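# Four arms build a freestanding three-block arch

## Task

Using blocks found among the objects on the table, build an arch. For reference, the arm feet sit on the tabletop in the scene frame, in metres, with headings in degrees measured counter-clockwise from +x: arm1 at x=+0.65 y=-0.28 z=+0.72 heading +153; arm2 at x=+0.30 y=+0.65 z=+0.72 heading -122; arm3 at x=-0.65 y=+0.12 z=+0.72 heading +5; arm4 at x=-0.40 y=-0.65 z=+0.72 heading +61. Two blocks with identical shape and size (the leaning blocks) must each stand upright on one end, either end, resting flat on the table, and tilt toward one another. A third block, the keystone, must sit centred between them on their slanted upper ends, touching both with no gap at either joint. All three blocks must lie along one line, and no other loose object may be in contact with any of them. Any number of the arms may be used. At the end every gripper must have released and the arms must be moved away; the arch has to stand by itself, since anything held up only by a robot does not count.

## Robot and tools

Robots. There are four identical i2rt Big YAM arms named arm1, arm2, arm3 and arm4. Each has six revolute joints, a two-finger gripper and one wrist camera. With joints 1 and 6 at zero and the hand level and pointing forward, the camera rides on top of the hand looking toward the fingertips. Reach is about 1.0 m from the joint 1 axis. Joints move at different speeds, so the hand may sweep a wide path between postures.

Frames. Everything is in a single scene frame with its origin on the floor and +z up; the tabletop is near z=0.72. The hand point is midway between the fingertips; the hand z axis runs along the fingers and the fingers close along hand y. Foot positions and headings are given in the task only approximately.

execute_actions. Argument "actions" is a list holding exactly one action object, or empty (an empty list just reports state and images). The action has optional keys "arm1".."arm4"; under each is "joints", an object of absolute joint targets by name (never offsets). Motions of all named arms start together and may finish at different times. Names, ranges and done-tolerances:
- joint1_rad: -2.879 to 2.879, ±0.045. Base yaw; positive is counter-clockwise seen from above; 0 points the arm along its foot heading.
- joint2_rad: 0 to 3.141, ±0.14. Shoulder; 0 has the upper arm pointing back roughly level, increasing lifts it up then forward.
- joint3_rad: 0 to 3.019, ±0.09. Elbow; 0 is fully folded, increasing opens it.
- joint4_rad: -1.692 to 1.57, ±0.055. Hand pitch; positive tips the fingers up.
- joint5_rad: -1.57 to 1.57, ±0.03. Hand sideways swing; positive toward the arm's right.
- joint6_rad: -2.094 to 2.094, ±0.035. Hand roll; positive is clockwise viewed from behind the hand.
- gripper_m: 0 to 0.093 metres, ±0.003, the fingertip separation. Grip force tops out near 50 to 62 N per pad, lower on some grippers.
Any joint or arm you omit may keep pushing toward an earlier target. An unknown key or out-of-range number rejects the whole call and nothing moves. Optional "cameras": a list from arm1_cam_wrist, arm2_cam_wrist, arm3_cam_wrist, arm4_cam_wrist or "all"; omitted, null or ["all"] gives every camera, [] gives none. The "pictures" line lists the returned images in order.

wait: "seconds" from 0 to 10. Commands nothing new; returns the same state and images as an empty action.

zoom_image: "camera" (one wrist camera name) and "region" [x0, y0, x1, y1] in pixels of that camera's latest full image, origin top-left, at most 504 by 504. Gives a sharper close-up.

finished_scene: "scene" is the integer number of the current scene. It ends that scene permanently and reports success; the arch must already be standing unaided, released and cleared. If you resume from a summary, send an empty execute_actions first to learn the current scene and task.

Reading results. joint_status tells how each commanded joint finished. "off_target": stopped short and may still push. "contact_stop" or "time_out": the joint forgets its target and holds its position, except that after time_out a joint can keep a target, clipped to at most 0.375, 0.375, 0.113, 0.225, 0.075, 0.3 rad (joints 1 to 6) from where it is, and keeps pushing; it resumes if the path opens. To relieve such a push, command the joint to its reported position. "joint command not followed" (often with a "cause:" line) means a self/inter-arm collision check blocked that arm's joint targets; the gripper part still runs, and blocked joints read "not_followed" and may be retried on every later action until valid targets are sent. on_its_own covers things you did not command; "held at" is the target held, not the actual position. Tiny target changes may not move a joint, and a joint supporting a load can sag.

Cameras. All wrist cameras are fisheye, 504x504, with K, D and T_world_to_cam (scene frame to camera) listed per camera in OpenCV convention. Calibration may be slightly off (about 0.5% focal, 1.5 px principal point, 0.5 degrees and 2.5 mm pose), and wrist poses are derived from reported joints, so errors can grow. Results list cameras whose numbers changed.

Hazards. Arms do not stop on contact and can press hard. A hard press between two arms ends the run; hard hits may too. The collision check may react late and ignores fingers, gripper housings and wrist cameras, and no state line reports arm-to-arm contact. Arms do not wait for one another. Avoid dropping, slipping, slamming or pushing objects off the work area, which ends the scene. Loose objects may occasionally get nudged by outside disturbances. Sustained holding or pushing heats motors: a MOTOR HOT line appears from 85 °C, and at 100 °C the arm and its gripper go limp and fall (OVER-TEMPERATURE FAULT); joints then read "limit_stop_at_motor_heat" and need their targets resent. The robot keeps your last command while you think, so do not leave arms straining.

Each tool is called after "Call:" by a JSON object that holds its "fn" and its "kwargs", one argument or row to a line.

## Session

Call:
{"fn": "execute_actions", "kwargs": {
  "actions": []
}}

Scene clock: 0.00 s.
Motor temperatures (°C, as the motors report them): arm1=[26 26 26 25 27 27] | arm2=[26 27 27 28 25 27] | arm3=[27 26 28 25 27 29] | arm4=[25 25 26 28 26 25]
arm1.joint_positions: joint1_rad=-0.802 joint2_rad=+0.353 joint3_rad=+1.545 joint4_rad=-1.551 joint5_rad=-0.127 joint6_rad=+0.547 gripper_m=+0.095
arm1.joint_status: not commanded
arm1.hand: x=+0.6040 y=-0.2277 z=+1.3401 quat_wxyz=(-0.155, +0.539, -0.622, -0.546) (m; scene frame)
arm2.joint_positions: joint1_rad=+0.203 joint2_rad=+0.484 joint3_rad=+1.366 joint4_rad=-1.193 joint5_rad=-0.286 joint6_rad=-0.343 gripper_m=+0.094
arm2.joint_status: not commanded
arm2.hand: x=+0.2821 y=+0.4556 z=+1.3635 quat_wxyz=(-0.348, -0.509, -0.624, +0.480) (m; scene frame)
arm3.joint_positions: joint1_rad=+0.874 joint2_rad=+0.318 joint3_rad=+1.674 joint4_rad=-1.306 joint5_rad=+0.266 joint6_rad=-0.349 gripper_m=+0.094
arm3.joint_status: not commanded
arm3.hand: x=-0.6082 y=+0.0971 z=+1.4797 quat_wxyz=(-0.710, +0.346, -0.598, -0.139) (m; scene frame)
arm4.joint_positions: joint1_rad=+0.689 joint2_rad=+0.550 joint3_rad=+1.382 joint4_rad=-1.334 joint5_rad=+0.219 joint6_rad=-0.326 gripper_m=+0.095
arm4.joint_status: not commanded
arm4.hand: x=-0.4003 y=-0.4437 z=+1.3571 quat_wxyz=(-0.449, +0.705, -0.488, -0.250) (m; scene frame)
pictures: arm1_cam_wrist, arm2_cam_wrist, arm3_cam_wrist, arm4_cam_wrist
Images, in order (width x height): arm1_cam_wrist 504x504, arm2_cam_wrist 504x504, arm3_cam_wrist 504x504, arm4_cam_wrist 504x504.

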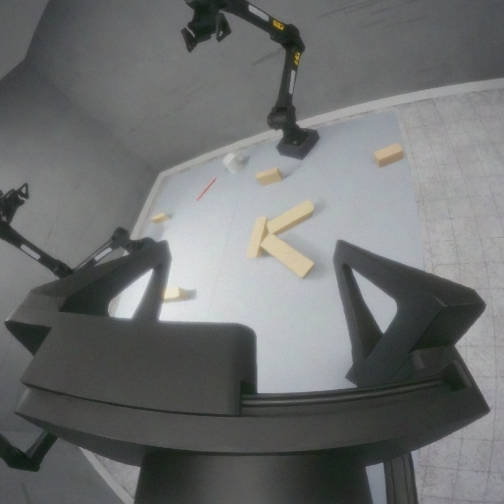

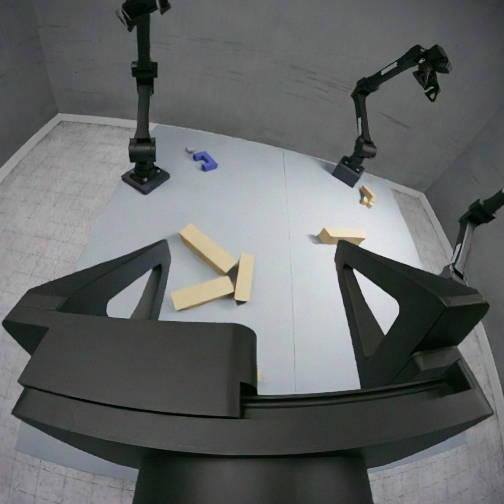

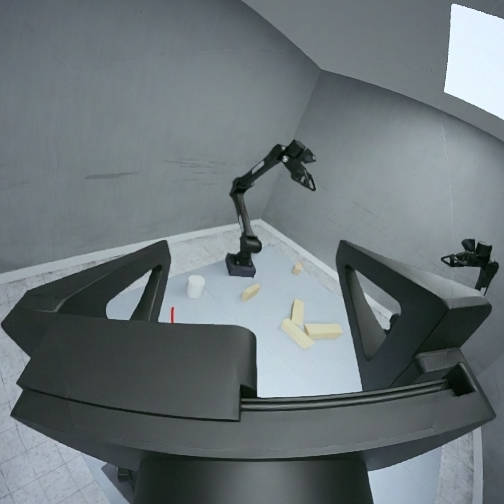

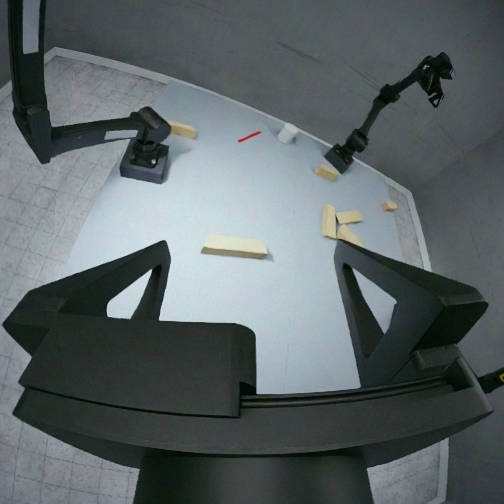

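Call:
{"fn": "zoom_image", "kwargs": {
  "camera": "arm1_cam_wrist",
  "region": [130, 130, 430, 320]
}}

Call:
{"fn": "zoom_image", "kwargs": {
  "camera": "arm2_cam_wrist",
  "region": [140, 130, 400, 320]
}}

Call:
{"fn": "zoom_image", "kwargs": {
  "camera": "arm4_cam_wrist",
  "region": [150, 100, 420, 280]
}}

Region (130, 130, 430, 320) of arm1_cam_wrist's 504x504 image, scaled by 1.680, with more detail than that image has; it fills the top 319 rows of this view, and the rest is white.

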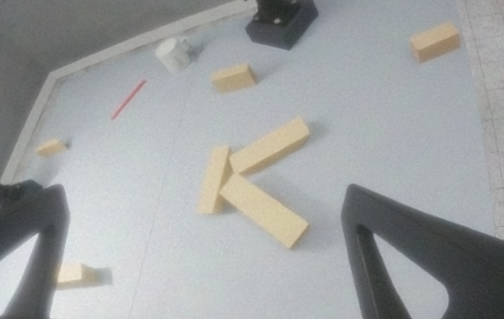

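Region (140, 130, 400, 320) of arm2_cam_wrist's 504x504 image, scaled by 1.938, with more detail than that image has; it fills the top 368 rows of this view, and the rest is white.

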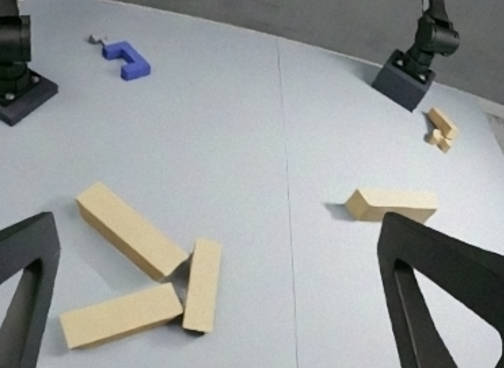

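Region (150, 100, 420, 280) of arm4_cam_wrist's 504x504 image, scaled by 1.867, with more detail than that image has.

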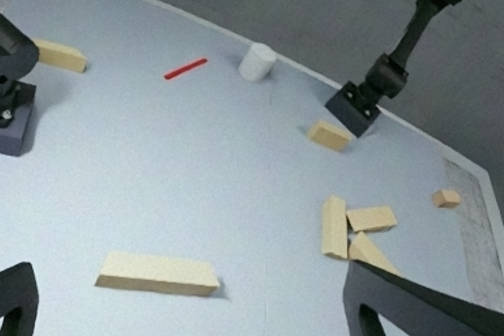

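Call:
{"fn": "execute_actions", "kwargs": {
  "actions": [
    {"arm1":{"joints":{"joint1_rad":0,"joint2_rad":1.2,"joint3_rad":1.2,"joint4_rad":-1.5,"joint5_rad":0,"joint6_rad":0}},"arm2":{"joints":{"joint1_rad":0,"joint2_rad":1.0,"joint3_rad":1.0,"joint4_rad":-1.5,"joint5_rad":0,"joint6_rad":0}},"arm3":{"joints":{"joint1_rad":0,"joint2_rad":0.8,"joint3_rad":1.0,"joint4_rad":-1.5,"joint5_rad":0,"joint6_rad":0}},"arm4":{"joints":{"joint1_rad":0,"joint2_rad":1.2,"joint3_rad":1.0,"joint4_rad":-1.3,"joint5_rad":0,"joint6_rad":0}}}
  ]
}}

Scene clock: 17.87 s.
Motor temperatures (°C, as the motors report them): arm1=[26 27 27 25 27 27] | arm2=[26 27 29 28 25 27] | arm3=[27 26 28 25 27 29] | arm4=[25 25 28 28 26 25]
arm1.joint_positions: joint1_rad=+0.001 joint2_rad=+1.202 joint3_rad=+1.182 joint4_rad=-1.505 joint5_rad=+0.001 joint6_rad=+0.012 gripper_m=+0.095
arm1.joint_status: all done
arm1.hand: x=+0.3422 y=-0.1266 z=+0.9967 quat_wxyz=(-0.007, +0.972, -0.235, -0.015) (m; scene frame)
arm2.joint_positions: joint1_rad=+0.004 joint2_rad=+1.003 joint3_rad=+0.978 joint4_rad=-1.491 joint5_rad=-0.002 joint6_rad=-0.008 gripper_m=+0.094
arm2.joint_status: all done
arm2.hand: x=+0.1588 y=+0.4206 z=+1.0063 quat_wxyz=(-0.011, -0.871, -0.491, +0.024) (m; scene frame)
arm3.joint_positions: joint1_rad=+0.011 joint2_rad=+0.794 joint3_rad=+0.994 joint4_rad=-1.487 joint5_rad=+0.000 joint6_rad=-0.010 gripper_m=+0.094
arm3.joint_status: all done
arm3.hand: x=-0.4042 y=+0.1492 z=+1.0682 quat_wxyz=(-0.139, +0.065, -0.988, -0.009) (m; scene frame)
arm4.joint_positions: joint1_rad=-0.002 joint2_rad=+1.204 joint3_rad=+0.977 joint4_rad=-1.303 joint5_rad=+0.002 joint6_rad=-0.009 gripper_m=+0.095
arm4.joint_status: all done
arm4.hand: x=-0.2321 y=-0.3666 z=+0.9831 quat_wxyz=(-0.022, +0.499, -0.866, -0.005) (m; scene frame)
pictures: arm1_cam_wrist, arm2_cam_wrist, arm3_cam_wrist, arm4_cam_wrist
camera_calibration (this result's frames):
arm1_cam_wrist: T_world_to_cam=[[0.462721, 0.886489, 0.00510965, -0.0518984], [0.732136, -0.385391, 0.56165, -0.857648], [0.499866, -0.256146, -0.827359, 0.746165], [0, 0, 0, 1]] pos_world=[0.278948, -0.093395, 1.09931]
arm2_cam_wrist: T_world_to_cam=[[-0.852613, 0.522119, 0.0210401, -0.103066], [0.45223, 0.717114, 0.530317, -0.90311], [0.2618, 0.46167, -0.847539, 0.739603], [0, 0, 0, 1]] pos_world=[0.12691, 0.359993, 1.10794]
arm3_cam_wrist: T_world_to_cam=[[0.128729, -0.99168, -0.000691707, 0.198467], [-0.928805, -0.120812, 0.350322, -0.7307], [-0.347491, -0.0444541, -0.936629, 0.990014], [0, 0, 0, 1]] pos_world=[-0.360206, 0.152549, 1.18339]
arm4_cam_wrist: T_world_to_cam=[[0.862233, -0.506335, 0.0133854, 0.00584219], [-0.431129, -0.719782, 0.544097, -0.893721], [-0.265861, -0.474909, -0.838915, 0.715974], [0, 0, 0, 1]] pos_world=[-0.199997, -0.300303, 1.08683]
Images, in order (width x height): arm1_cam_wrist 504x504, arm2_cam_wrist 504x504, arm3_cam_wrist 504x504, arm4_cam_wrist 504x504.

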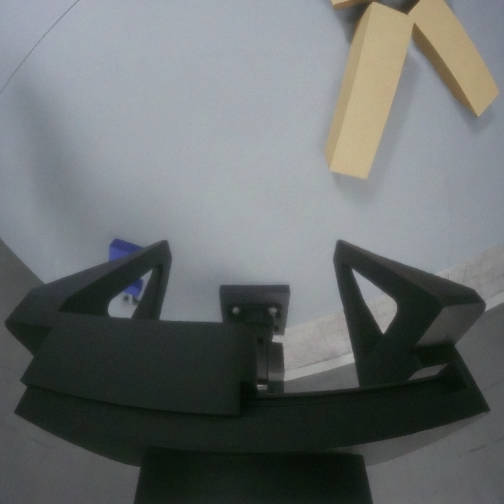

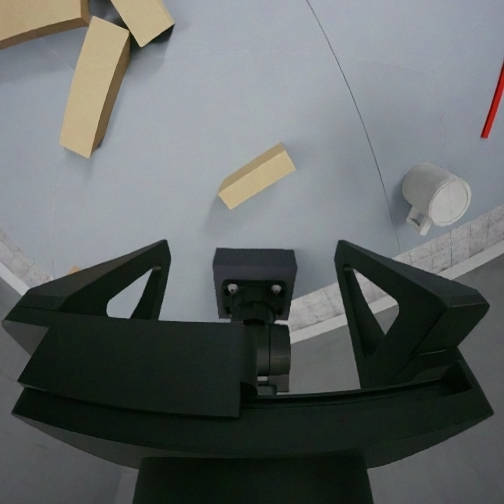

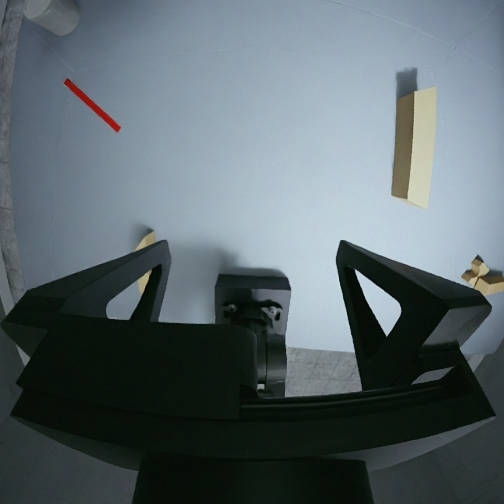

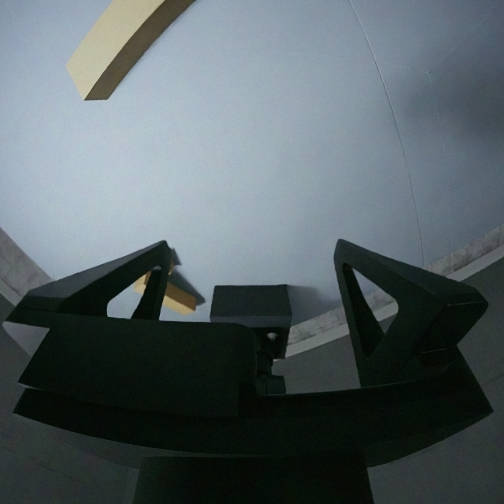

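Call:
{"fn": "execute_actions", "kwargs": {
  "actions": [
    {"arm1":{"joints":{"joint2_rad":0.7}},"arm2":{"joints":{"joint3_rad":1.5}},"arm3":{"joints":{"joint4_rad":-0.8}},"arm4":{"joints":{"joint5_rad":0.6}}}
  ],
  "cameras": []
}}

Scene clock: 31.30 s.
Motor temperatures (°C, as the motors report them): arm1=[26 27 29 25 27 27] | arm2=[26 27 31 28 25 27] | arm3=[27 26 31 25 27 29] | arm4=[25 25 30 28 26 25]
arm1.joint_positions: joint1_rad=+0.001 joint2_rad=+0.702 joint3_rad=+1.182 joint4_rad=-1.505 joint5_rad=+0.001 joint6_rad=+0.012 gripper_m=+0.095
arm1.joint_status: all done
arm1.hand: x=+0.4284 y=-0.1703 z=+1.1362 quat_wxyz=(-0.061, +0.938, -0.226, -0.255) (m; scene frame)
arm2.joint_positions: joint1_rad=+0.004 joint2_rad=+0.994 joint3_rad=+1.466 joint4_rad=-1.496 joint5_rad=-0.002 joint6_rad=-0.008 gripper_m=+0.094
arm2.joint_status: all done
arm2.hand: x=+0.1232 y=+0.3603 z=+1.2236 quat_wxyz=(-0.129, -0.839, -0.474, +0.237) (m; scene frame)
arm3.joint_positions: joint1_rad=+0.011 joint2_rad=+0.794 joint3_rad=+0.994 joint4_rad=-0.825 joint5_rad=+0.000 joint6_rad=-0.009 gripper_m=+0.094
arm3.joint_status: all done
arm3.hand: x=-0.2741 y=+0.1648 z=+1.1596 quat_wxyz=(-0.453, +0.058, -0.889, -0.026) (m; scene frame)
arm4.joint_positions: joint1_rad=-0.002 joint2_rad=+1.204 joint3_rad=+0.977 joint4_rad=-1.303 joint5_rad=+0.596 joint6_rad=-0.009 gripper_m=+0.095
arm4.joint_status: all done
arm4.hand: x=-0.1503 y=-0.4166 z=+1.0137 quat_wxyz=(-0.165, +0.470, -0.830, +0.250) (m; scene frame)
pictures: none
No camera images: the call's "cameras" was empty. Leave "cameras" out to get every camera's image.

Call:
{"fn": "execute_actions", "kwargs": {
  "actions": [
    {"arm2":{"joints":{"joint1_rad":-1.2}},"arm4":{"joints":{"joint1_rad":-1.0,"joint5_rad":0}},"arm3":{"joints":{"joint1_rad":-0.5,"joint4_rad":-1.2}}}
  ],
  "cameras": []
}}

Call:
{"fn": "execute_actions", "kwargs": {
  "actions": [
    {"arm1":{"joints":{"joint1_rad":-0.22,"joint2_rad":1.349,"joint3_rad":1.574,"joint4_rad":-1.145}},"arm3":{"joints":{"joint2_rad":1.25,"joint3_rad":1.5,"joint4_rad":-1.17}}}
  ],
  "cameras": ["arm1_cam_wrist","arm3_cam_wrist"]
}}

Scene clock: 92.03 s.
Motor temperatures (°C, as the motors report them): arm1=[26 26 32 25 27 27] | arm2=[26 27 35 28 25 27] | arm3=[27 26 34 25 27 29] | arm4=[25 26 32 28 26 26]
arm1.joint_positions: joint1_rad=+0.001 joint2_rad=+0.702 joint3_rad=+1.182 joint4_rad=-1.505 joint5_rad=+0.001 joint6_rad=+0.012 gripper_m=+0.095
arm1.joint_status: not commanded
arm1.hand: x=+0.4284 y=-0.1703 z=+1.1362 quat_wxyz=(-0.061, +0.938, -0.226, -0.255) (m; scene frame)
arm2.joint_positions: joint1_rad=-1.196 joint2_rad=+1.001 joint3_rad=+1.466 joint4_rad=-1.496 joint5_rad=+0.001 joint6_rad=-0.006 gripper_m=+0.094
arm2.joint_status: all done
arm2.hand: x=-0.0348 y=+0.7126 z=+1.2237 quat_wxyz=(+0.028, -0.959, +0.085, +0.268) (m; scene frame)
arm3.joint_positions: joint1_rad=-0.489 joint2_rad=+0.794 joint3_rad=+0.994 joint4_rad=-1.184 joint5_rad=+0.000 joint6_rad=-0.009 gripper_m=+0.094
arm3.joint_status: all done
arm3.hand: x=-0.3577 y=+0.0024 z=+1.0989 quat_wxyz=(-0.281, -0.176, -0.942, +0.055) (m; scene frame)
arm4.joint_positions: joint1_rad=-1.001 joint2_rad=+1.204 joint3_rad=+0.977 joint4_rad=-1.303 joint5_rad=+0.004 joint6_rad=-0.007 gripper_m=+0.095
arm4.joint_status: all done
arm4.hand: x=-0.0704 y=-0.6403 z=+0.9855 quat_wxyz=(-0.026, +0.022, -0.999, +0.003) (m; scene frame)
pictures: none
No camera images: the call's "cameras" was empty. Leave "cameras" out to get every camera's image.

Scene clock: 93.67 s.
Motor temperatures (°C, as the motors report them): arm1=[26 26 32 25 27 27] | arm2=[26 27 35 28 25 27] | arm3=[27 26 35 25 27 29] | arm4=[25 26 32 28 26 25]
arm1.joint_positions: joint1_rad=-0.217 joint2_rad=+1.352 joint3_rad=+1.537 joint4_rad=-1.159 joint5_rad=+0.001 joint6_rad=+0.011 gripper_m=+0.095
arm1.joint_status: all done
arm1.hand: x=+0.2424 y=+0.0481 z=+1.1208 quat_wxyz=(-0.098, +0.902, -0.324, -0.270) (m; scene frame)
arm2.joint_positions: joint1_rad=-1.196 joint2_rad=+1.001 joint3_rad=+1.466 joint4_rad=-1.496 joint5_rad=+0.001 joint6_rad=-0.006 gripper_m=+0.094
arm2.joint_status: not commanded
arm2.hand: x=-0.0348 y=+0.7126 z=+1.2237 quat_wxyz=(+0.028, -0.959, +0.085, +0.268) (m; scene frame)
arm3.joint_positions: joint1_rad=-0.489 joint2_rad=+1.252 joint3_rad=+1.454 joint4_rad=-1.183 joint5_rad=+0.000 joint6_rad=-0.009 gripper_m=+0.094
arm3.joint_status: all done
arm3.hand: x=-0.2056 y=-0.0582 z=+1.1626 quat_wxyz=(-0.283, -0.176, -0.941, +0.056) (m; scene frame)
arm4.joint_positions: joint1_rad=-1.001 joint2_rad=+1.204 joint3_rad=+0.977 joint4_rad=-1.303 joint5_rad=+0.004 joint6_rad=-0.007 gripper_m=+0.095
arm4.joint_status: not commanded
arm4.hand: x=-0.0704 y=-0.6403 z=+0.9855 quat_wxyz=(-0.026, +0.022, -0.999, +0.003) (m; scene frame)
pictures: arm1_cam_wrist, arm3_cam_wrist
camera_calibration (this result's frames):
arm1_cam_wrist: T_world_to_cam=[[0.640838, 0.767675, -0.00168708, -0.19104], [0.766925, -0.640112, 0.0456402, -0.204829], [0.0339569, -0.0305418, -0.998957, 1.23794], [0, 0, 0, 1]] pos_world=[0.237477, 0.0533521, 1.24567]
arm3_cam_wrist: T_world_to_cam=[[-0.364529, -0.931185, 0.00364805, -0.135577], [-0.929864, 0.364215, 0.0519548, -0.229429], [-0.0497082, 0.0155468, -0.998643, 1.27508], [0, 0, 0, 1]] pos_world=[-0.199378, -0.0625089, 1.28577]
Images, in order (width x height): arm1_cam_wrist 504x504, arm3_cam_wrist 504x504.

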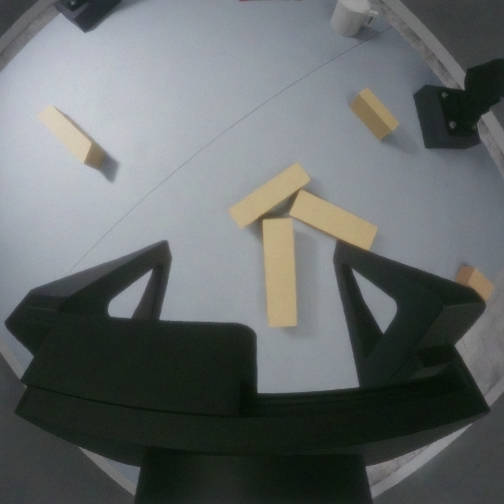

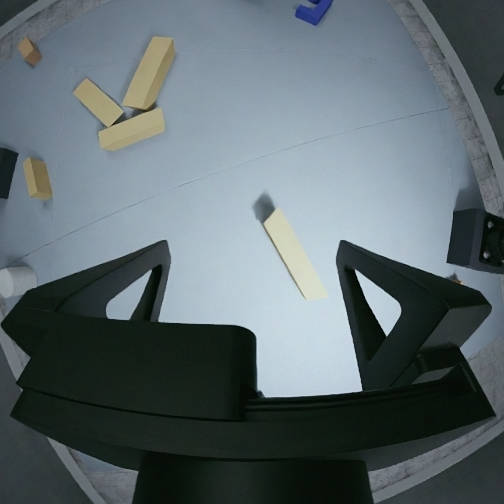

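Call:
{"fn": "zoom_image", "kwargs": {
  "camera": "arm1_cam_wrist",
  "region": [210, 70, 420, 340]
}}

Call:
{"fn": "zoom_image", "kwargs": {
  "camera": "arm3_cam_wrist",
  "region": [220, 170, 360, 320]
}}

Call:
{"fn": "zoom_image", "kwargs": {
  "camera": "arm1_cam_wrist",
  "region": [20, 80, 160, 200]
}}

Region (210, 70, 420, 340) of arm1_cam_wrist's 504x504 image, scaled by 1.867, with more detail than that image has.

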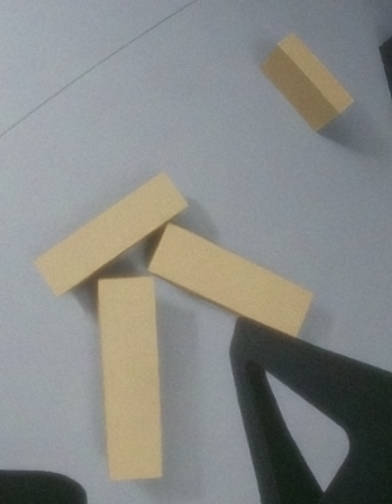

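Region (220, 170, 360, 320) of arm3_cam_wrist's 504x504 image, scaled by 3.360, with more detail than that image has; it fills the left 470 columns of this view, and the rest is white.

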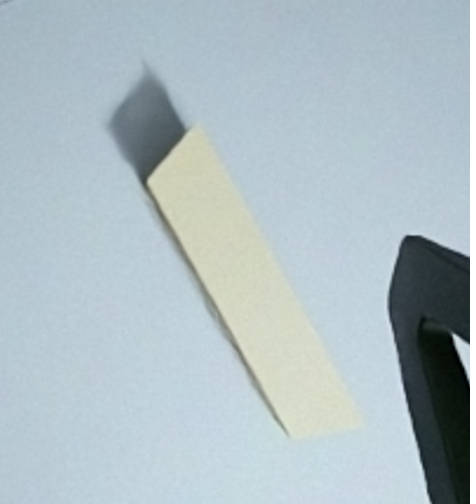

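Region (20, 80, 160, 200) of arm1_cam_wrist's 504x504 image, scaled by 3.600, with more detail than that image has; it fills the top 432 rows of this view, and the rest is white.

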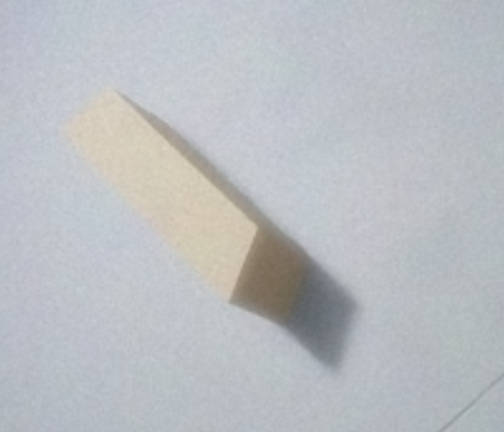

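Call:
{"fn": "execute_actions", "kwargs": {
  "actions": [
    {"arm2":{"joints":{"joint1_rad":0,"joint2_rad":0.85,"joint3_rad":0.9,"joint4_rad":-1.0}}}
  ],
  "cameras": ["arm2_cam_wrist"]
}}

Call:
{"fn": "zoom_image", "kwargs": {
  "camera": "arm2_cam_wrist",
  "region": [100, 60, 400, 330]
}}

Scene clock: 111.97 s.
Motor temperatures (°C, as the motors report them): arm1=[26 27 35 25 27 27] | arm2=[26 27 35 28 25 27] | arm3=[27 26 38 25 27 29] | arm4=[25 26 32 28 26 25]
arm1.joint_positions: joint1_rad=-0.217 joint2_rad=+1.352 joint3_rad=+1.537 joint4_rad=-1.159 joint5_rad=+0.001 joint6_rad=+0.011 gripper_m=+0.095
arm1.joint_status: not commanded
arm1.hand: x=+0.2424 y=+0.0481 z=+1.1208 quat_wxyz=(-0.098, +0.902, -0.324, -0.270) (m; scene frame)
arm2.joint_positions: joint1_rad=-0.004 joint2_rad=+0.854 joint3_rad=+0.891 joint4_rad=-1.014 joint5_rad=-0.001 joint6_rad=-0.006 gripper_m=+0.094
arm2.joint_status: all done
arm2.hand: x=+0.1182 y=+0.3600 z=+1.0457 quat_wxyz=(-0.138, -0.835, -0.466, +0.257) (m; scene frame)
arm3.joint_positions: joint1_rad=-0.489 joint2_rad=+1.252 joint3_rad=+1.454 joint4_rad=-1.183 joint5_rad=+0.000 joint6_rad=-0.009 gripper_m=+0.094
arm3.joint_status: not commanded
arm3.hand: x=-0.2056 y=-0.0582 z=+1.1626 quat_wxyz=(-0.283, -0.176, -0.941, +0.056) (m; scene frame)
arm4.joint_positions: joint1_rad=-1.001 joint2_rad=+1.204 joint3_rad=+0.977 joint4_rad=-1.303 joint5_rad=+0.004 joint6_rad=-0.007 gripper_m=+0.095
arm4.joint_status: not commanded
arm4.hand: x=-0.0704 y=-0.6403 z=+0.9855 quat_wxyz=(-0.026, +0.022, -0.999, +0.003) (m; scene frame)
pictures: arm2_cam_wrist
camera_calibration (this result's frames):
arm2_cam_wrist: T_world_to_cam=[[-0.842794, 0.53783, 0.0209076, -0.113588], [0.538192, 0.842587, 0.0199089, -0.383688], [-0.00690882, 0.0280314, -0.999583, 1.15848], [0, 0, 0, 1]] pos_world=[0.11877, 0.351907, 1.16802]
Images, in order (width x height): arm2_cam_wrist 504x504.

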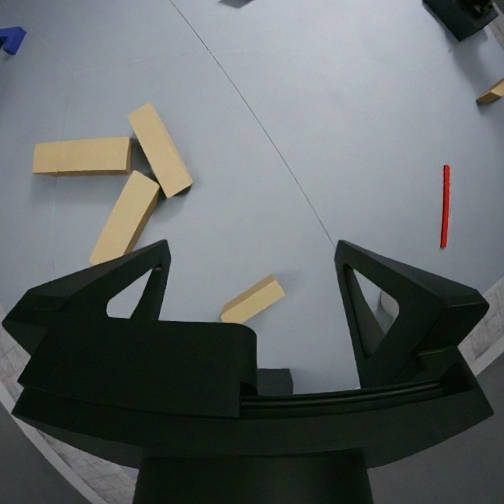

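Region (100, 60, 400, 330) of arm2_cam_wrist's 504x504 image, scaled by 1.680, with more detail than that image has; it fills the top 454 rows of this view, and the rest is white.

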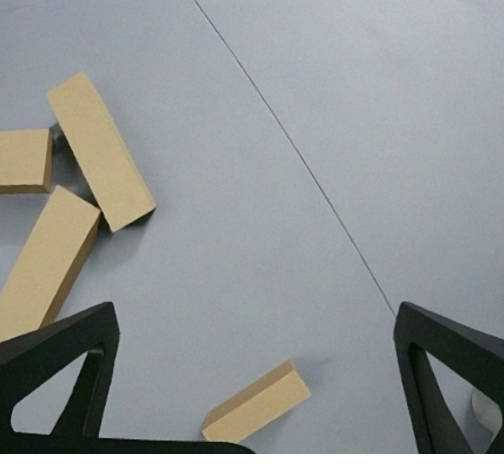

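Call:
{"fn": "execute_actions", "kwargs": {
  "actions": [
    {"arm2":{"joints":{"joint1_rad":-1.0}},"arm1":{"joints":{"joint1_rad":-0.1,"joint2_rad":1.6,"joint3_rad":0.4,"joint4_rad":1.15}},"arm3":{"joints":{"joint1_rad":0.1,"joint2_rad":1.55,"joint3_rad":0.45,"joint4_rad":1.05}}}
  ],
  "cameras": ["arm1_cam_wrist","arm3_cam_wrist"]
}}

Scene clock: 129.27 s.
Motor temperatures (°C, as the motors report them): arm1=[26 27 35 25 27 27] | arm2=[26 27 35 28 25 27] | arm3=[27 27 38 25 27 29] | arm4=[25 26 33 28 26 25]
arm1.joint_positions: joint1_rad=-0.091 joint2_rad=+1.605 joint3_rad=+0.393 joint4_rad=+1.126 joint5_rad=+0.002 joint6_rad=+0.007 gripper_m=+0.095
arm1.joint_status: all done
arm1.hand: x=+0.2407 y=-0.0256 z=+0.8673 quat_wxyz=(-0.184, +0.713, -0.204, -0.645) (m; scene frame)
arm2.joint_positions: joint1_rad=-0.996 joint2_rad=+0.854 joint3_rad=+0.891 joint4_rad=-1.012 joint5_rad=+0.001 joint6_rad=-0.005 gripper_m=+0.094
arm2.joint_status: all done
arm2.hand: x=-0.0427 y=+0.6453 z=+1.0481 quat_wxyz=(+0.001, -0.955, -0.012, +0.295) (m; scene frame)
arm3.joint_positions: joint1_rad=+0.103 joint2_rad=+1.560 joint3_rad=+0.448 joint4_rad=+1.024 joint5_rad=-0.002 joint6_rad=-0.007 gripper_m=+0.094
arm3.joint_status: all done
arm3.hand: x=-0.1627 y=+0.2255 z=+0.9245 quat_wxyz=(-0.670, +0.081, -0.735, -0.071) (m; scene frame)
arm4.joint_positions: joint1_rad=-1.001 joint2_rad=+1.204 joint3_rad=+0.977 joint4_rad=-1.303 joint5_rad=+0.004 joint6_rad=-0.007 gripper_m=+0.095
arm4.joint_status: not commanded
arm4.hand: x=-0.0704 y=-0.6403 z=+0.9855 quat_wxyz=(-0.026, +0.022, -0.999, +0.003) (m; scene frame)
pictures: arm1_cam_wrist, arm3_cam_wrist
camera_calibration (this result's frames):
arm1_cam_wrist: T_world_to_cam=[[0.528254, 0.849055, -0.00727558, -0.0998689], [0.562464, -0.35634, -0.746094, 0.503984], [-0.636068, 0.390035, -0.665801, 0.865554], [0, 0, 0, 1]] pos_world=[0.319834, -0.0732127, 0.951579]
arm3_cam_wrist: T_world_to_cam=[[0.21467, -0.976683, 0.00263407, 0.250542], [-0.650838, -0.145061, -0.74523, 0.616767], [0.728235, 0.158264, -0.666803, 0.822584], [0, 0, 0, 1]] pos_world=[-0.251404, 0.203983, 1.00747]
Images, in order (width x height): arm1_cam_wrist 504x504, arm3_cam_wrist 504x504.

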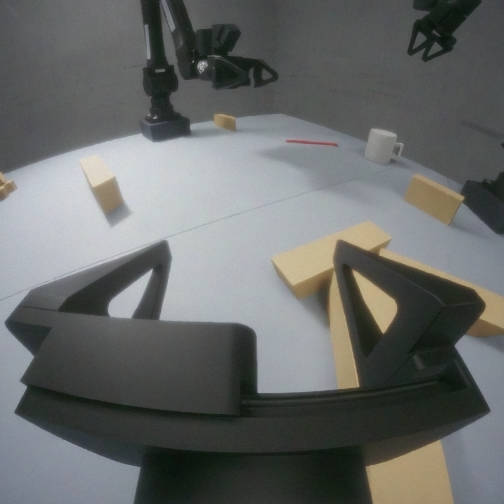

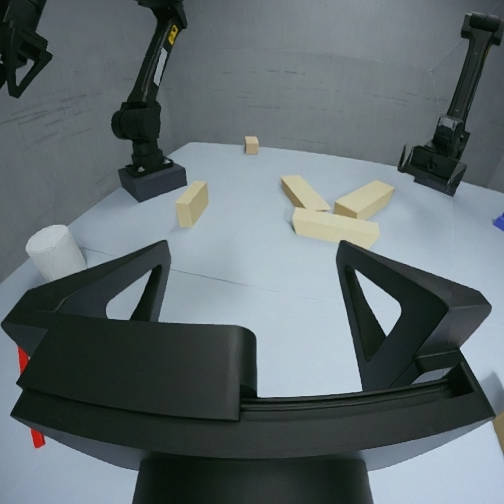

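Call:
{"fn": "zoom_image", "kwargs": {
  "camera": "arm3_cam_wrist",
  "region": [160, 120, 420, 260]
}}

Call:
{"fn": "zoom_image", "kwargs": {
  "camera": "arm1_cam_wrist",
  "region": [250, 150, 504, 320]
}}

Region (160, 120, 420, 260) of arm3_cam_wrist's 504x504 image, scaled by 1.938, with more detail than that image has; it fills the top 271 rows of this view, and the rest is white.

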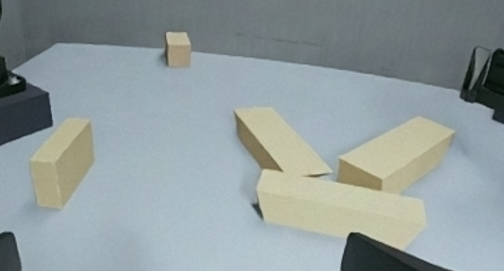

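Region (250, 150, 504, 320) of arm1_cam_wrist's 504x504 image, scaled by 1.984, with more detail than that image has; it fills the top 337 rows of this view, and the rest is white.

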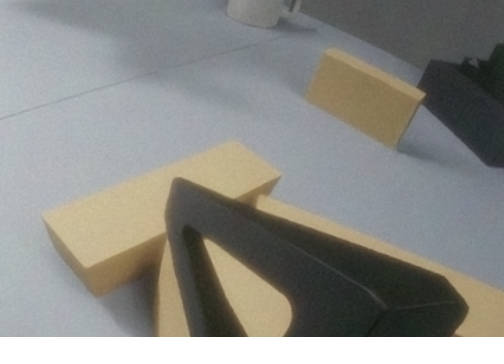

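Call:
{"fn": "execute_actions", "kwargs": {
  "actions": [
    {"arm1":{"joints":{"joint1_rad":-1.3,"joint2_rad":0.9,"joint3_rad":0.6,"joint4_rad":0}},"arm3":{"joints":{"joint1_rad":1.2,"joint2_rad":0.9,"joint3_rad":0.6,"joint4_rad":0}}}
  ],
  "cameras": []
}}

Call:
{"fn": "execute_actions", "kwargs": {
  "actions": [
    {"arm2":{"joints":{"joint1_rad":0.55,"joint2_rad":1.6,"joint3_rad":0.4,"joint4_rad":1.15}},"arm4":{"joints":{"joint1_rad":-0.25,"joint2_rad":1.95,"joint3_rad":0.8,"joint4_rad":1.15}}}
  ],
  "cameras": ["arm2_cam_wrist","arm4_cam_wrist"]
}}

Scene clock: 164.97 s.
Motor temperatures (°C, as the motors report them): arm1=[26 27 31 25 27 27] | arm2=[26 27 36 28 25 27] | arm3=[27 27 33 25 27 29] | arm4=[25 26 33 28 26 25]
arm1.joint_positions: joint1_rad=-1.297 joint2_rad=+0.902 joint3_rad=+0.578 joint4_rad=+0.010 joint5_rad=+0.001 joint6_rad=+0.007 gripper_m=+0.095
arm1.joint_status: all done
arm1.hand: x=+0.7303 y=+0.1490 z=+1.0193 quat_wxyz=(-0.457, +0.516, -0.622, -0.371) (m; scene frame)
arm2.joint_positions: joint1_rad=-0.996 joint2_rad=+0.854 joint3_rad=+0.891 joint4_rad=-1.012 joint5_rad=+0.001 joint6_rad=-0.005 gripper_m=+0.094
arm2.joint_status: not commanded
arm2.hand: x=-0.0427 y=+0.6453 z=+1.0481 quat_wxyz=(+0.001, -0.955, -0.012, +0.295) (m; scene frame)
arm3.joint_positions: joint1_rad=+1.191 joint2_rad=+0.902 joint3_rad=+0.580 joint4_rad=+0.016 joint5_rad=-0.001 joint6_rad=-0.007 gripper_m=+0.094
arm3.joint_status: all done
arm3.hand: x=-0.5339 y=+0.5410 z=+1.0563 quat_wxyz=(-0.470, +0.490, -0.641, -0.359) (m; scene frame)
arm4.joint_positions: joint1_rad=-1.001 joint2_rad=+1.204 joint3_rad=+0.977 joint4_rad=-1.303 joint5_rad=+0.004 joint6_rad=-0.007 gripper_m=+0.095
arm4.joint_status: not commanded
arm4.hand: x=-0.0704 y=-0.6403 z=+0.9855 quat_wxyz=(-0.026, +0.022, -0.999, +0.003) (m; scene frame)
pictures: none
No camera images: the call's "cameras" was empty. Leave "cameras" out to get every camera's image.

Scene clock: 167.17 s.
Motor temperatures (°C, as the motors report them): arm1=[26 27 31 25 27 27] | arm2=[26 27 35 28 25 27] | arm3=[27 27 34 25 27 29] | arm4=[25 26 33 28 26 25]
arm1.joint_positions: joint1_rad=-1.297 joint2_rad=+0.902 joint3_rad=+0.578 joint4_rad=+0.010 joint5_rad=+0.001 joint6_rad=+0.007 gripper_m=+0.095
arm1.joint_status: not commanded
arm1.hand: x=+0.7303 y=+0.1490 z=+1.0193 quat_wxyz=(-0.457, +0.516, -0.622, -0.371) (m; scene frame)
arm2.joint_positions: joint1_rad=+0.548 joint2_rad=+1.606 joint3_rad=+0.399 joint4_rad=+1.132 joint5_rad=+0.000 joint6_rad=+0.001 gripper_m=+0.094
arm2.joint_status: all done
arm2.hand: x=+0.2957 y=+0.1670 z=+0.9042 quat_wxyz=(-0.477, -0.521, -0.518, +0.483) (m; scene frame)
arm3.joint_positions: joint1_rad=+1.191 joint2_rad=+0.902 joint3_rad=+0.580 joint4_rad=+0.016 joint5_rad=-0.001 joint6_rad=-0.007 gripper_m=+0.094
arm3.joint_status: not commanded
arm3.hand: x=-0.5339 y=+0.5410 z=+1.0563 quat_wxyz=(-0.470, +0.490, -0.641, -0.359) (m; scene frame)
arm4.joint_positions: joint1_rad=-0.243 joint2_rad=+1.949 joint3_rad=+0.797 joint4_rad=+1.129 joint5_rad=-0.004 joint6_rad=-0.009 gripper_m=+0.095
arm4.joint_status: all done
arm4.hand: x=+0.0372 y=-0.2045 z=+0.9112 quat_wxyz=(-0.648, +0.283, -0.655, -0.267) (m; scene frame)
pictures: arm2_cam_wrist, arm4_cam_wrist
camera_calibration (this result's frames):
arm2_cam_wrist: T_world_to_cam=[[-0.999648, 0.026507, 0.000697609, 0.292851], [0.0163607, 0.637281, -0.770457, 0.589409], [-0.0208671, -0.770175, -0.637491, 0.833726], [0, 0, 0, 1]] pos_world=[0.300502, 0.258733, 0.985403]
arm4_cam_wrist: T_world_to_cam=[[0.716322, -0.697649, 0.0129796, -0.176579], [-0.40725, -0.43311, -0.804091, 0.664379], [0.566595, 0.570702, -0.594364, 0.764284], [0, 0, 0, 1]] pos_world=[-0.0359843, -0.27162, 0.990776]
Images, in order (width x height): arm2_cam_wrist 504x504, arm4_cam_wrist 504x504.

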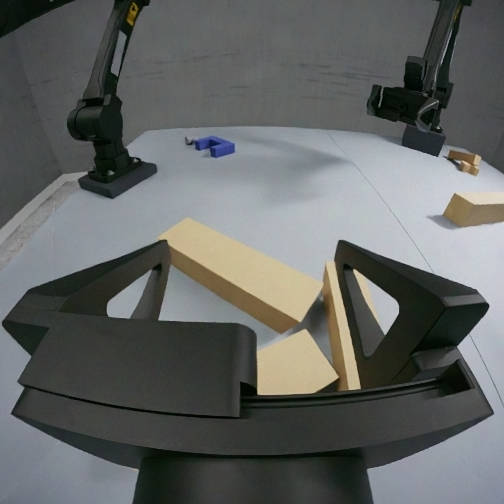

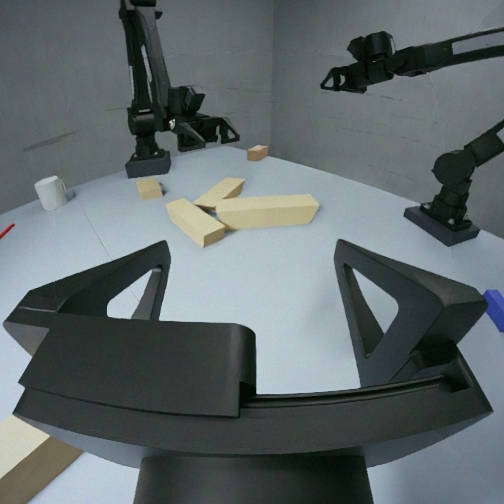

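Call:
{"fn": "zoom_image", "kwargs": {
  "camera": "arm4_cam_wrist",
  "region": [130, 130, 340, 260]
}}

Call:
{"fn": "zoom_image", "kwargs": {
  "camera": "arm2_cam_wrist",
  "region": [400, 130, 504, 240]
}}

Region (130, 130, 340, 260) of arm4_cam_wrist's 504x504 image, scaled by 2.400, with more detail than that image has; it fills the top 312 rows of this view, and the rest is white.

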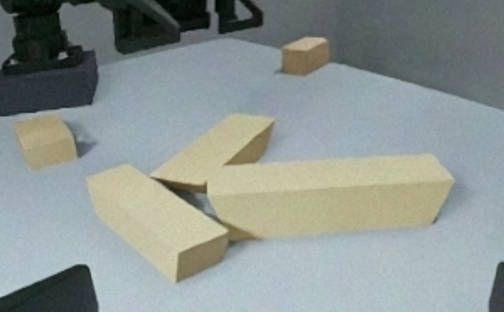

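Region (400, 130, 504, 240) of arm2_cam_wrist's 504x504 image, scaled by 4.582, with more detail than that image has; it fills the left 477 columns of this view, and the rest is white.

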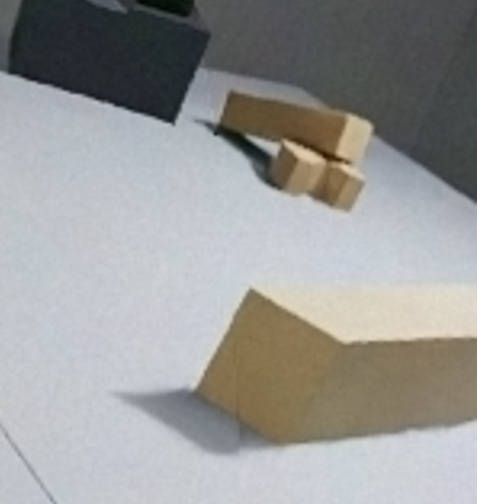

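Call:
{"fn": "execute_actions", "kwargs": {
  "actions": [
    {"arm3":{"joints":{"joint1_rad":0.9,"joint2_rad":0.6,"joint3_rad":0.7,"joint4_rad":-1.0}}}
  ],
  "cameras": ["arm3_cam_wrist"]
}}

Scene clock: 183.10 s.
Motor temperatures (°C, as the motors report them): arm1=[26 27 33 25 27 27] | arm2=[26 28 33 28 25 27] | arm3=[27 27 37 25 27 29] | arm4=[25 27 31 28 26 25]
arm1.joint_positions: joint1_rad=-1.297 joint2_rad=+0.902 joint3_rad=+0.578 joint4_rad=+0.010 joint5_rad=+0.001 joint6_rad=+0.007 gripper_m=+0.095
arm1.joint_status: not commanded
arm1.hand: x=+0.7303 y=+0.1490 z=+1.0193 quat_wxyz=(-0.457, +0.516, -0.622, -0.371) (m; scene frame)
arm2.joint_positions: joint1_rad=+0.548 joint2_rad=+1.606 joint3_rad=+0.399 joint4_rad=+1.132 joint5_rad=+0.000 joint6_rad=+0.001 gripper_m=+0.094
arm2.joint_status: not commanded
arm2.hand: x=+0.2957 y=+0.1670 z=+0.9042 quat_wxyz=(-0.477, -0.521, -0.518, +0.483) (m; scene frame)
arm3.joint_positions: joint1_rad=+0.909 joint2_rad=+0.596 joint3_rad=+0.677 joint4_rad=-0.984 joint5_rad=+0.000 joint6_rad=-0.007 gripper_m=+0.094
arm3.joint_status: all done
arm3.hand: x=-0.5038 y=+0.3575 z=+1.0177 quat_wxyz=(-0.285, +0.463, -0.824, -0.161) (m; scene frame)
arm4.joint_positions: joint1_rad=-0.243 joint2_rad=+1.949 joint3_rad=+0.797 joint4_rad=+1.129 joint5_rad=-0.004 joint6_rad=-0.009 gripper_m=+0.095
arm4.joint_status: not commanded
arm4.hand: x=+0.0372 y=-0.2045 z=+0.9112 quat_wxyz=(-0.648, +0.283, -0.655, -0.267) (m; scene frame)
pictures: arm3_cam_wrist
camera_calibration (this result's frames):
arm3_cam_wrist: T_world_to_cam=[[0.853936, -0.520372, -0.00255474, 0.616622], [-0.520224, -0.853553, -0.0285482, 0.0729992], [0.0126751, 0.0257074, -0.999589, 1.13787], [0, 0, 0, 1]] pos_world=[-0.503002, 0.35393, 1.14106]
Images, in order (width x height): arm3_cam_wrist 504x504.

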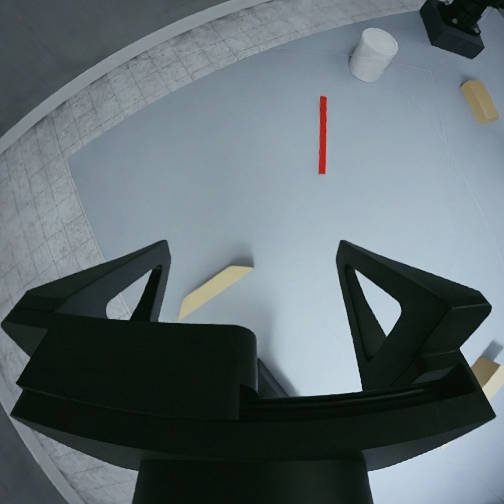

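Call:
{"fn": "zoom_image", "kwargs": {
  "camera": "arm3_cam_wrist",
  "region": [160, 240, 280, 340]
}}

Region (160, 240, 280, 340) of arm3_cam_wrist's 504x504 image, scaled by 4.200, with more detail than that image has.

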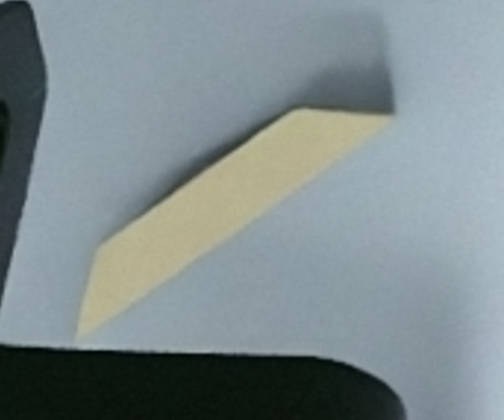

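Call:
{"fn": "execute_actions", "kwargs": {
  "actions": [
    {"arm2":{"joints":{"joint2_rad":1.2,"joint3_rad":1.1}},"arm4":{"joints":{"joint1_rad":0.21,"joint2_rad":1.3,"joint3_rad":1.1}}}
  ],
  "cameras": []
}}

Call:
{"fn": "execute_actions", "kwargs": {
  "actions": [
    {"arm2":{"joints":{"joint1_rad":0.52,"joint2_rad":1.37,"joint4_rad":-0.65}},"arm4":{"joints":{"joint2_rad":1.47,"joint4_rad":-0.55}}}
  ],
  "cameras": ["arm2_cam_wrist","arm4_cam_wrist"]
}}

Call:
{"fn": "zoom_image", "kwargs": {
  "camera": "arm2_cam_wrist",
  "region": [130, 80, 390, 340]
}}

Call:
{"fn": "zoom_image", "kwargs": {
  "camera": "arm4_cam_wrist",
  "region": [150, 120, 370, 340]
}}

Scene clock: 211.37 s.
Motor temperatures (°C, as the motors report them): arm1=[26 27 35 25 27 27] | arm2=[26 28 32 28 25 27] | arm3=[27 26 39 25 27 29] | arm4=[25 27 31 29 26 25]
arm1.joint_positions: joint1_rad=-1.297 joint2_rad=+0.902 joint3_rad=+0.578 joint4_rad=+0.010 joint5_rad=+0.001 joint6_rad=+0.007 gripper_m=+0.095
arm1.joint_status: not commanded
arm1.hand: x=+0.7303 y=+0.1490 z=+1.0193 quat_wxyz=(-0.457, +0.516, -0.622, -0.371) (m; scene frame)
arm2.joint_positions: joint1_rad=+0.548 joint2_rad=+1.196 joint3_rad=+1.065 joint4_rad=+1.148 joint5_rad=+0.000 joint6_rad=+0.001 gripper_m=+0.094
arm2.joint_status: all done
arm2.hand: x=+0.2983 y=+0.1940 z=+1.4404 quat_wxyz=(-0.677, -0.195, -0.195, +0.683) (m; scene frame)
arm3.joint_positions: joint1_rad=+0.909 joint2_rad=+0.596 joint3_rad=+0.677 joint4_rad=-0.984 joint5_rad=+0.000 joint6_rad=-0.007 gripper_m=+0.094
arm3.joint_status: not commanded
arm3.hand: x=-0.5038 y=+0.3575 z=+1.0177 quat_wxyz=(-0.285, +0.463, -0.824, -0.161) (m; scene frame)
arm4.joint_positions: joint1_rad=+0.212 joint2_rad=+1.290 joint3_rad=+1.086 joint4_rad=+1.155 joint5_rad=-0.002 joint6_rad=-0.007 gripper_m=+0.095
arm4.joint_status: all done
arm4.hand: x=-0.2494 y=-0.1763 z=+1.4414 quat_wxyz=(-0.775, +0.184, -0.243, -0.554) (m; scene frame)
pictures: none
No camera images: the call's "cameras" was empty. Leave "cameras" out to get every camera's image.

Scene clock: 213.30 s.
Motor temperatures (°C, as the motors report them): arm1=[26 27 35 25 27 27] | arm2=[26 28 33 28 25 27] | arm3=[27 26 39 25 27 29] | arm4=[25 27 31 28 26 25]
arm1.joint_positions: joint1_rad=-1.297 joint2_rad=+0.902 joint3_rad=+0.578 joint4_rad=+0.010 joint5_rad=+0.001 joint6_rad=+0.007 gripper_m=+0.095
arm1.joint_status: not commanded
arm1.hand: x=+0.7303 y=+0.1490 z=+1.0193 quat_wxyz=(-0.457, +0.516, -0.622, -0.371) (m; scene frame)
arm2.joint_positions: joint1_rad=+0.526 joint2_rad=+1.372 joint3_rad=+1.070 joint4_rad=-0.641 joint5_rad=+0.000 joint6_rad=+0.001 gripper_m=+0.094
arm2.joint_status: all done
arm2.hand: x=+0.2841 y=+0.1285 z=+0.9753 quat_wxyz=(-0.212, -0.684, -0.663, +0.221) (m; scene frame)
arm3.joint_positions: joint1_rad=+0.909 joint2_rad=+0.596 joint3_rad=+0.677 joint4_rad=-0.984 joint5_rad=+0.000 joint6_rad=-0.007 gripper_m=+0.094
arm3.joint_status: not commanded
arm3.hand: x=-0.5038 y=+0.3575 z=+1.0177 quat_wxyz=(-0.285, +0.463, -0.824, -0.161) (m; scene frame)
arm4.joint_positions: joint1_rad=+0.212 joint2_rad=+1.483 joint3_rad=+1.086 joint4_rad=-0.541 joint5_rad=-0.002 joint6_rad=-0.007 gripper_m=+0.095
arm4.joint_status: all done
arm4.hand: x=-0.2272 y=-0.1258 z=+0.9735 quat_wxyz=(-0.256, +0.560, -0.767, -0.178) (m; scene frame)
pictures: arm2_cam_wrist, arm4_cam_wrist
camera_calibration (this result's frames):
arm2_cam_wrist: T_world_to_cam=[[-0.998861, 0.0451182, 0.0155233, 0.265147], [0.0449421, 0.998923, -0.0115115, -0.125902], [-0.0160259, -0.0108007, -0.999813, 1.10358], [0, 0, 0, 1]] pos_world=[0.288189, 0.125722, 1.0978]
arm4_cam_wrist: T_world_to_cam=[[0.949903, -0.312364, 0.0106596, 0.170672], [-0.312198, -0.949902, -0.0147879, -0.170917], [0.0147447, 0.0107192, -0.999834, 1.10512], [0, 0, 0, 1]] pos_world=[-0.231776, -0.120889, 1.10058]
Images, in order (width x height): arm2_cam_wrist 504x504, arm4_cam_wrist 504x504.

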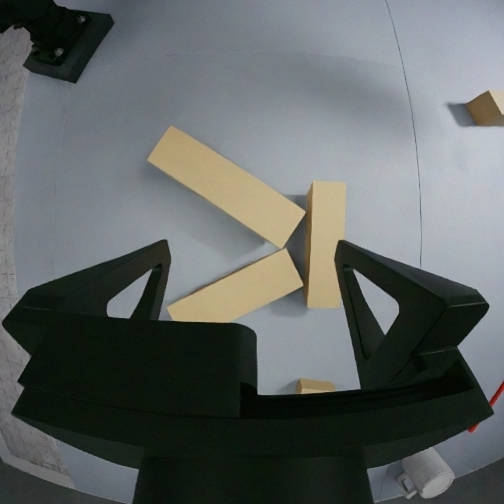

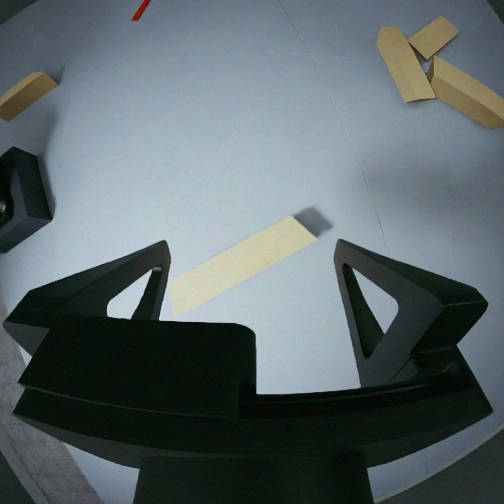

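Region (130, 80, 390, 340) of arm2_cam_wrist's 504x504 image, scaled by 1.938, with more detail than that image has.

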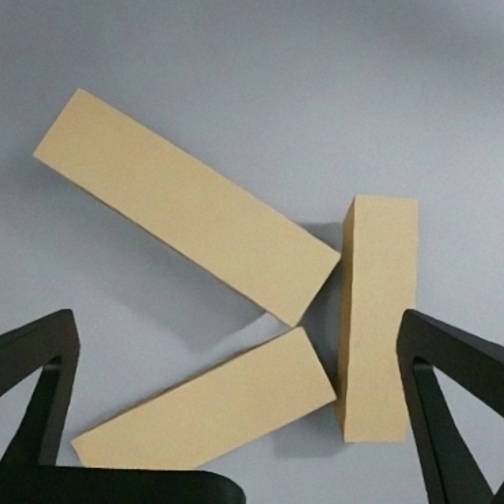

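Region (150, 120, 370, 340) of arm4_cam_wrist's 504x504 image, scaled by 2.291, with more detail than that image has.

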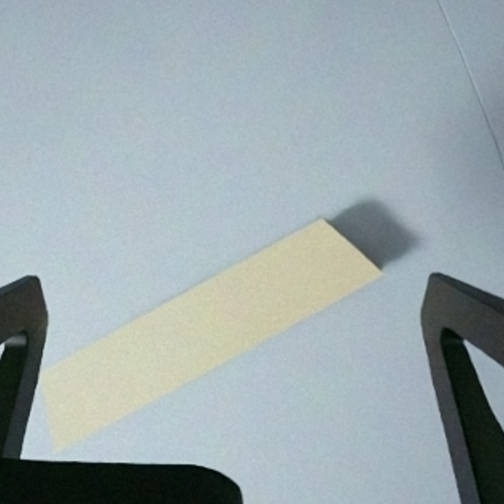

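Call:
{"fn": "execute_actions", "kwargs": {
  "actions": [
    {"arm2":{"joints":{"joint2_rad":1.2,"joint3_rad":0.9,"joint4_rad":-0.6}},"arm4":{"joints":{"joint2_rad":1.35,"joint3_rad":0.95,"joint4_rad":-0.5}}}
  ],
  "cameras": ["arm2_cam_wrist","arm4_cam_wrist"]
}}

Call:
{"fn": "zoom_image", "kwargs": {
  "camera": "arm2_cam_wrist",
  "region": [120, 30, 380, 270]
}}

Call:
{"fn": "zoom_image", "kwargs": {
  "camera": "arm4_cam_wrist",
  "region": [130, 100, 370, 300]
}}

Scene clock: 228.23 s.
Motor temperatures (°C, as the motors report them): arm1=[26 27 36 25 27 27] | arm2=[26 29 35 28 25 27] | arm3=[27 26 39 25 27 29] | arm4=[25 27 32 28 26 25]
arm1.joint_positions: joint1_rad=-1.297 joint2_rad=+0.902 joint3_rad=+0.578 joint4_rad=+0.010 joint5_rad=+0.001 joint6_rad=+0.007 gripper_m=+0.095
arm1.joint_status: not commanded
arm1.hand: x=+0.7303 y=+0.1490 z=+1.0193 quat_wxyz=(-0.457, +0.516, -0.622, -0.371) (m; scene frame)
arm2.joint_positions: joint1_rad=+0.526 joint2_rad=+1.192 joint3_rad=+0.900 joint4_rad=-0.612 joint5_rad=+0.000 joint6_rad=+0.001 gripper_m=+0.094
arm2.joint_status: all done
arm2.hand: x=+0.2860 y=+0.1887 z=+0.9776 quat_wxyz=(-0.225, -0.679, -0.658, +0.235) (m; scene frame)
arm3.joint_positions: joint1_rad=+0.909 joint2_rad=+0.596 joint3_rad=+0.677 joint4_rad=-0.984 joint5_rad=+0.000 joint6_rad=-0.007 gripper_m=+0.094
arm3.joint_status: not commanded
arm3.hand: x=-0.5038 y=+0.3575 z=+1.0177 quat_wxyz=(-0.285, +0.463, -0.824, -0.161) (m; scene frame)
arm4.joint_positions: joint1_rad=+0.212 joint2_rad=+1.361 joint3_rad=+0.951 joint4_rad=-0.516 joint5_rad=-0.002 joint6_rad=-0.007 gripper_m=+0.095
arm4.joint_status: all done
arm4.hand: x=-0.2419 y=-0.1701 z=+0.9716 quat_wxyz=(-0.260, +0.559, -0.766, -0.181) (m; scene frame)
pictures: arm2_cam_wrist, arm4_cam_wrist
camera_calibration (this result's frames):
arm2_cam_wrist: T_world_to_cam=[[-0.99885, 0.0455404, 0.0149654, 0.264734], [0.0447341, 0.997727, -0.0503967, -0.14777], [-0.0172264, -0.0496693, -0.998617, 1.11301], [0, 0, 0, 1]] pos_world=[0.290214, 0.190661, 1.10006]
arm4_cam_wrist: T_world_to_cam=[[0.949903, -0.312362, 0.0106902, 0.170771], [-0.312013, -0.949726, -0.0258476, -0.206765], [0.0182266, 0.0212172, -0.999609, 1.10631], [0, 0, 0, 1]] pos_world=[-0.246894, -0.166501, 1.09871]
Images, in order (width x height): arm2_cam_wrist 504x504, arm4_cam_wrist 504x504.

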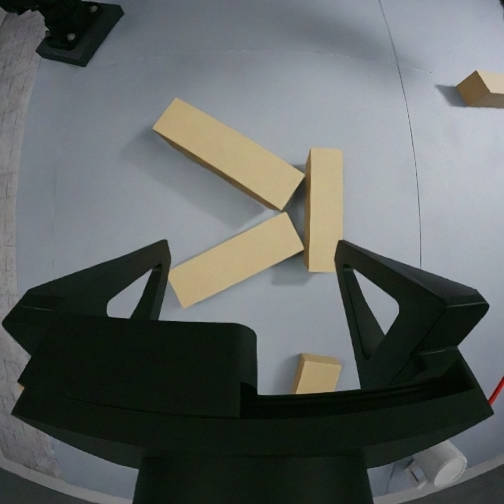

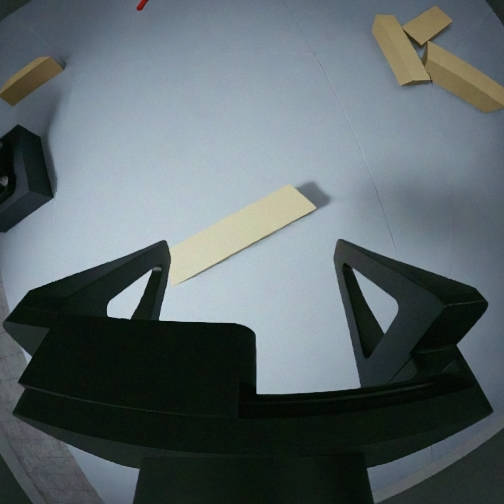

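Region (120, 30, 380, 270) of arm2_cam_wrist's 504x504 image, scaled by 1.938, with more detail than that image has; it fills the top 465 rows of this view, and the rest is white.

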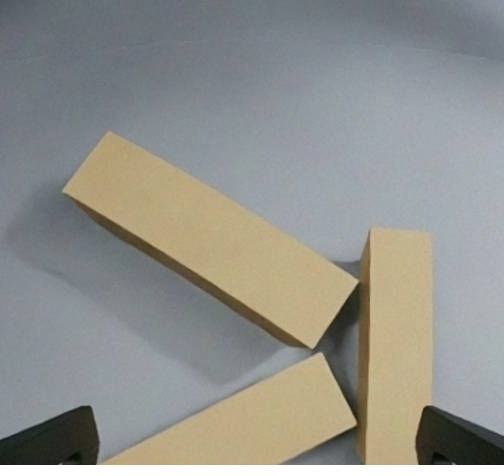

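Region (130, 100, 370, 300) of arm4_cam_wrist's 504x504 image, scaled by 2.100, with more detail than that image has.

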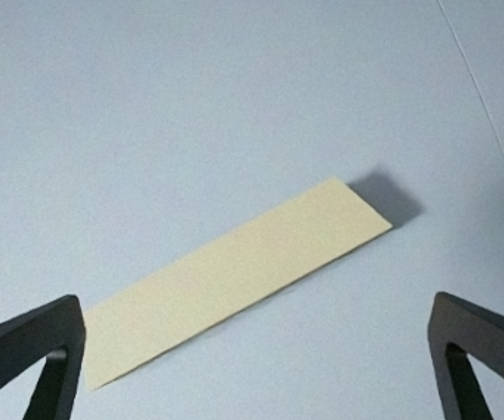

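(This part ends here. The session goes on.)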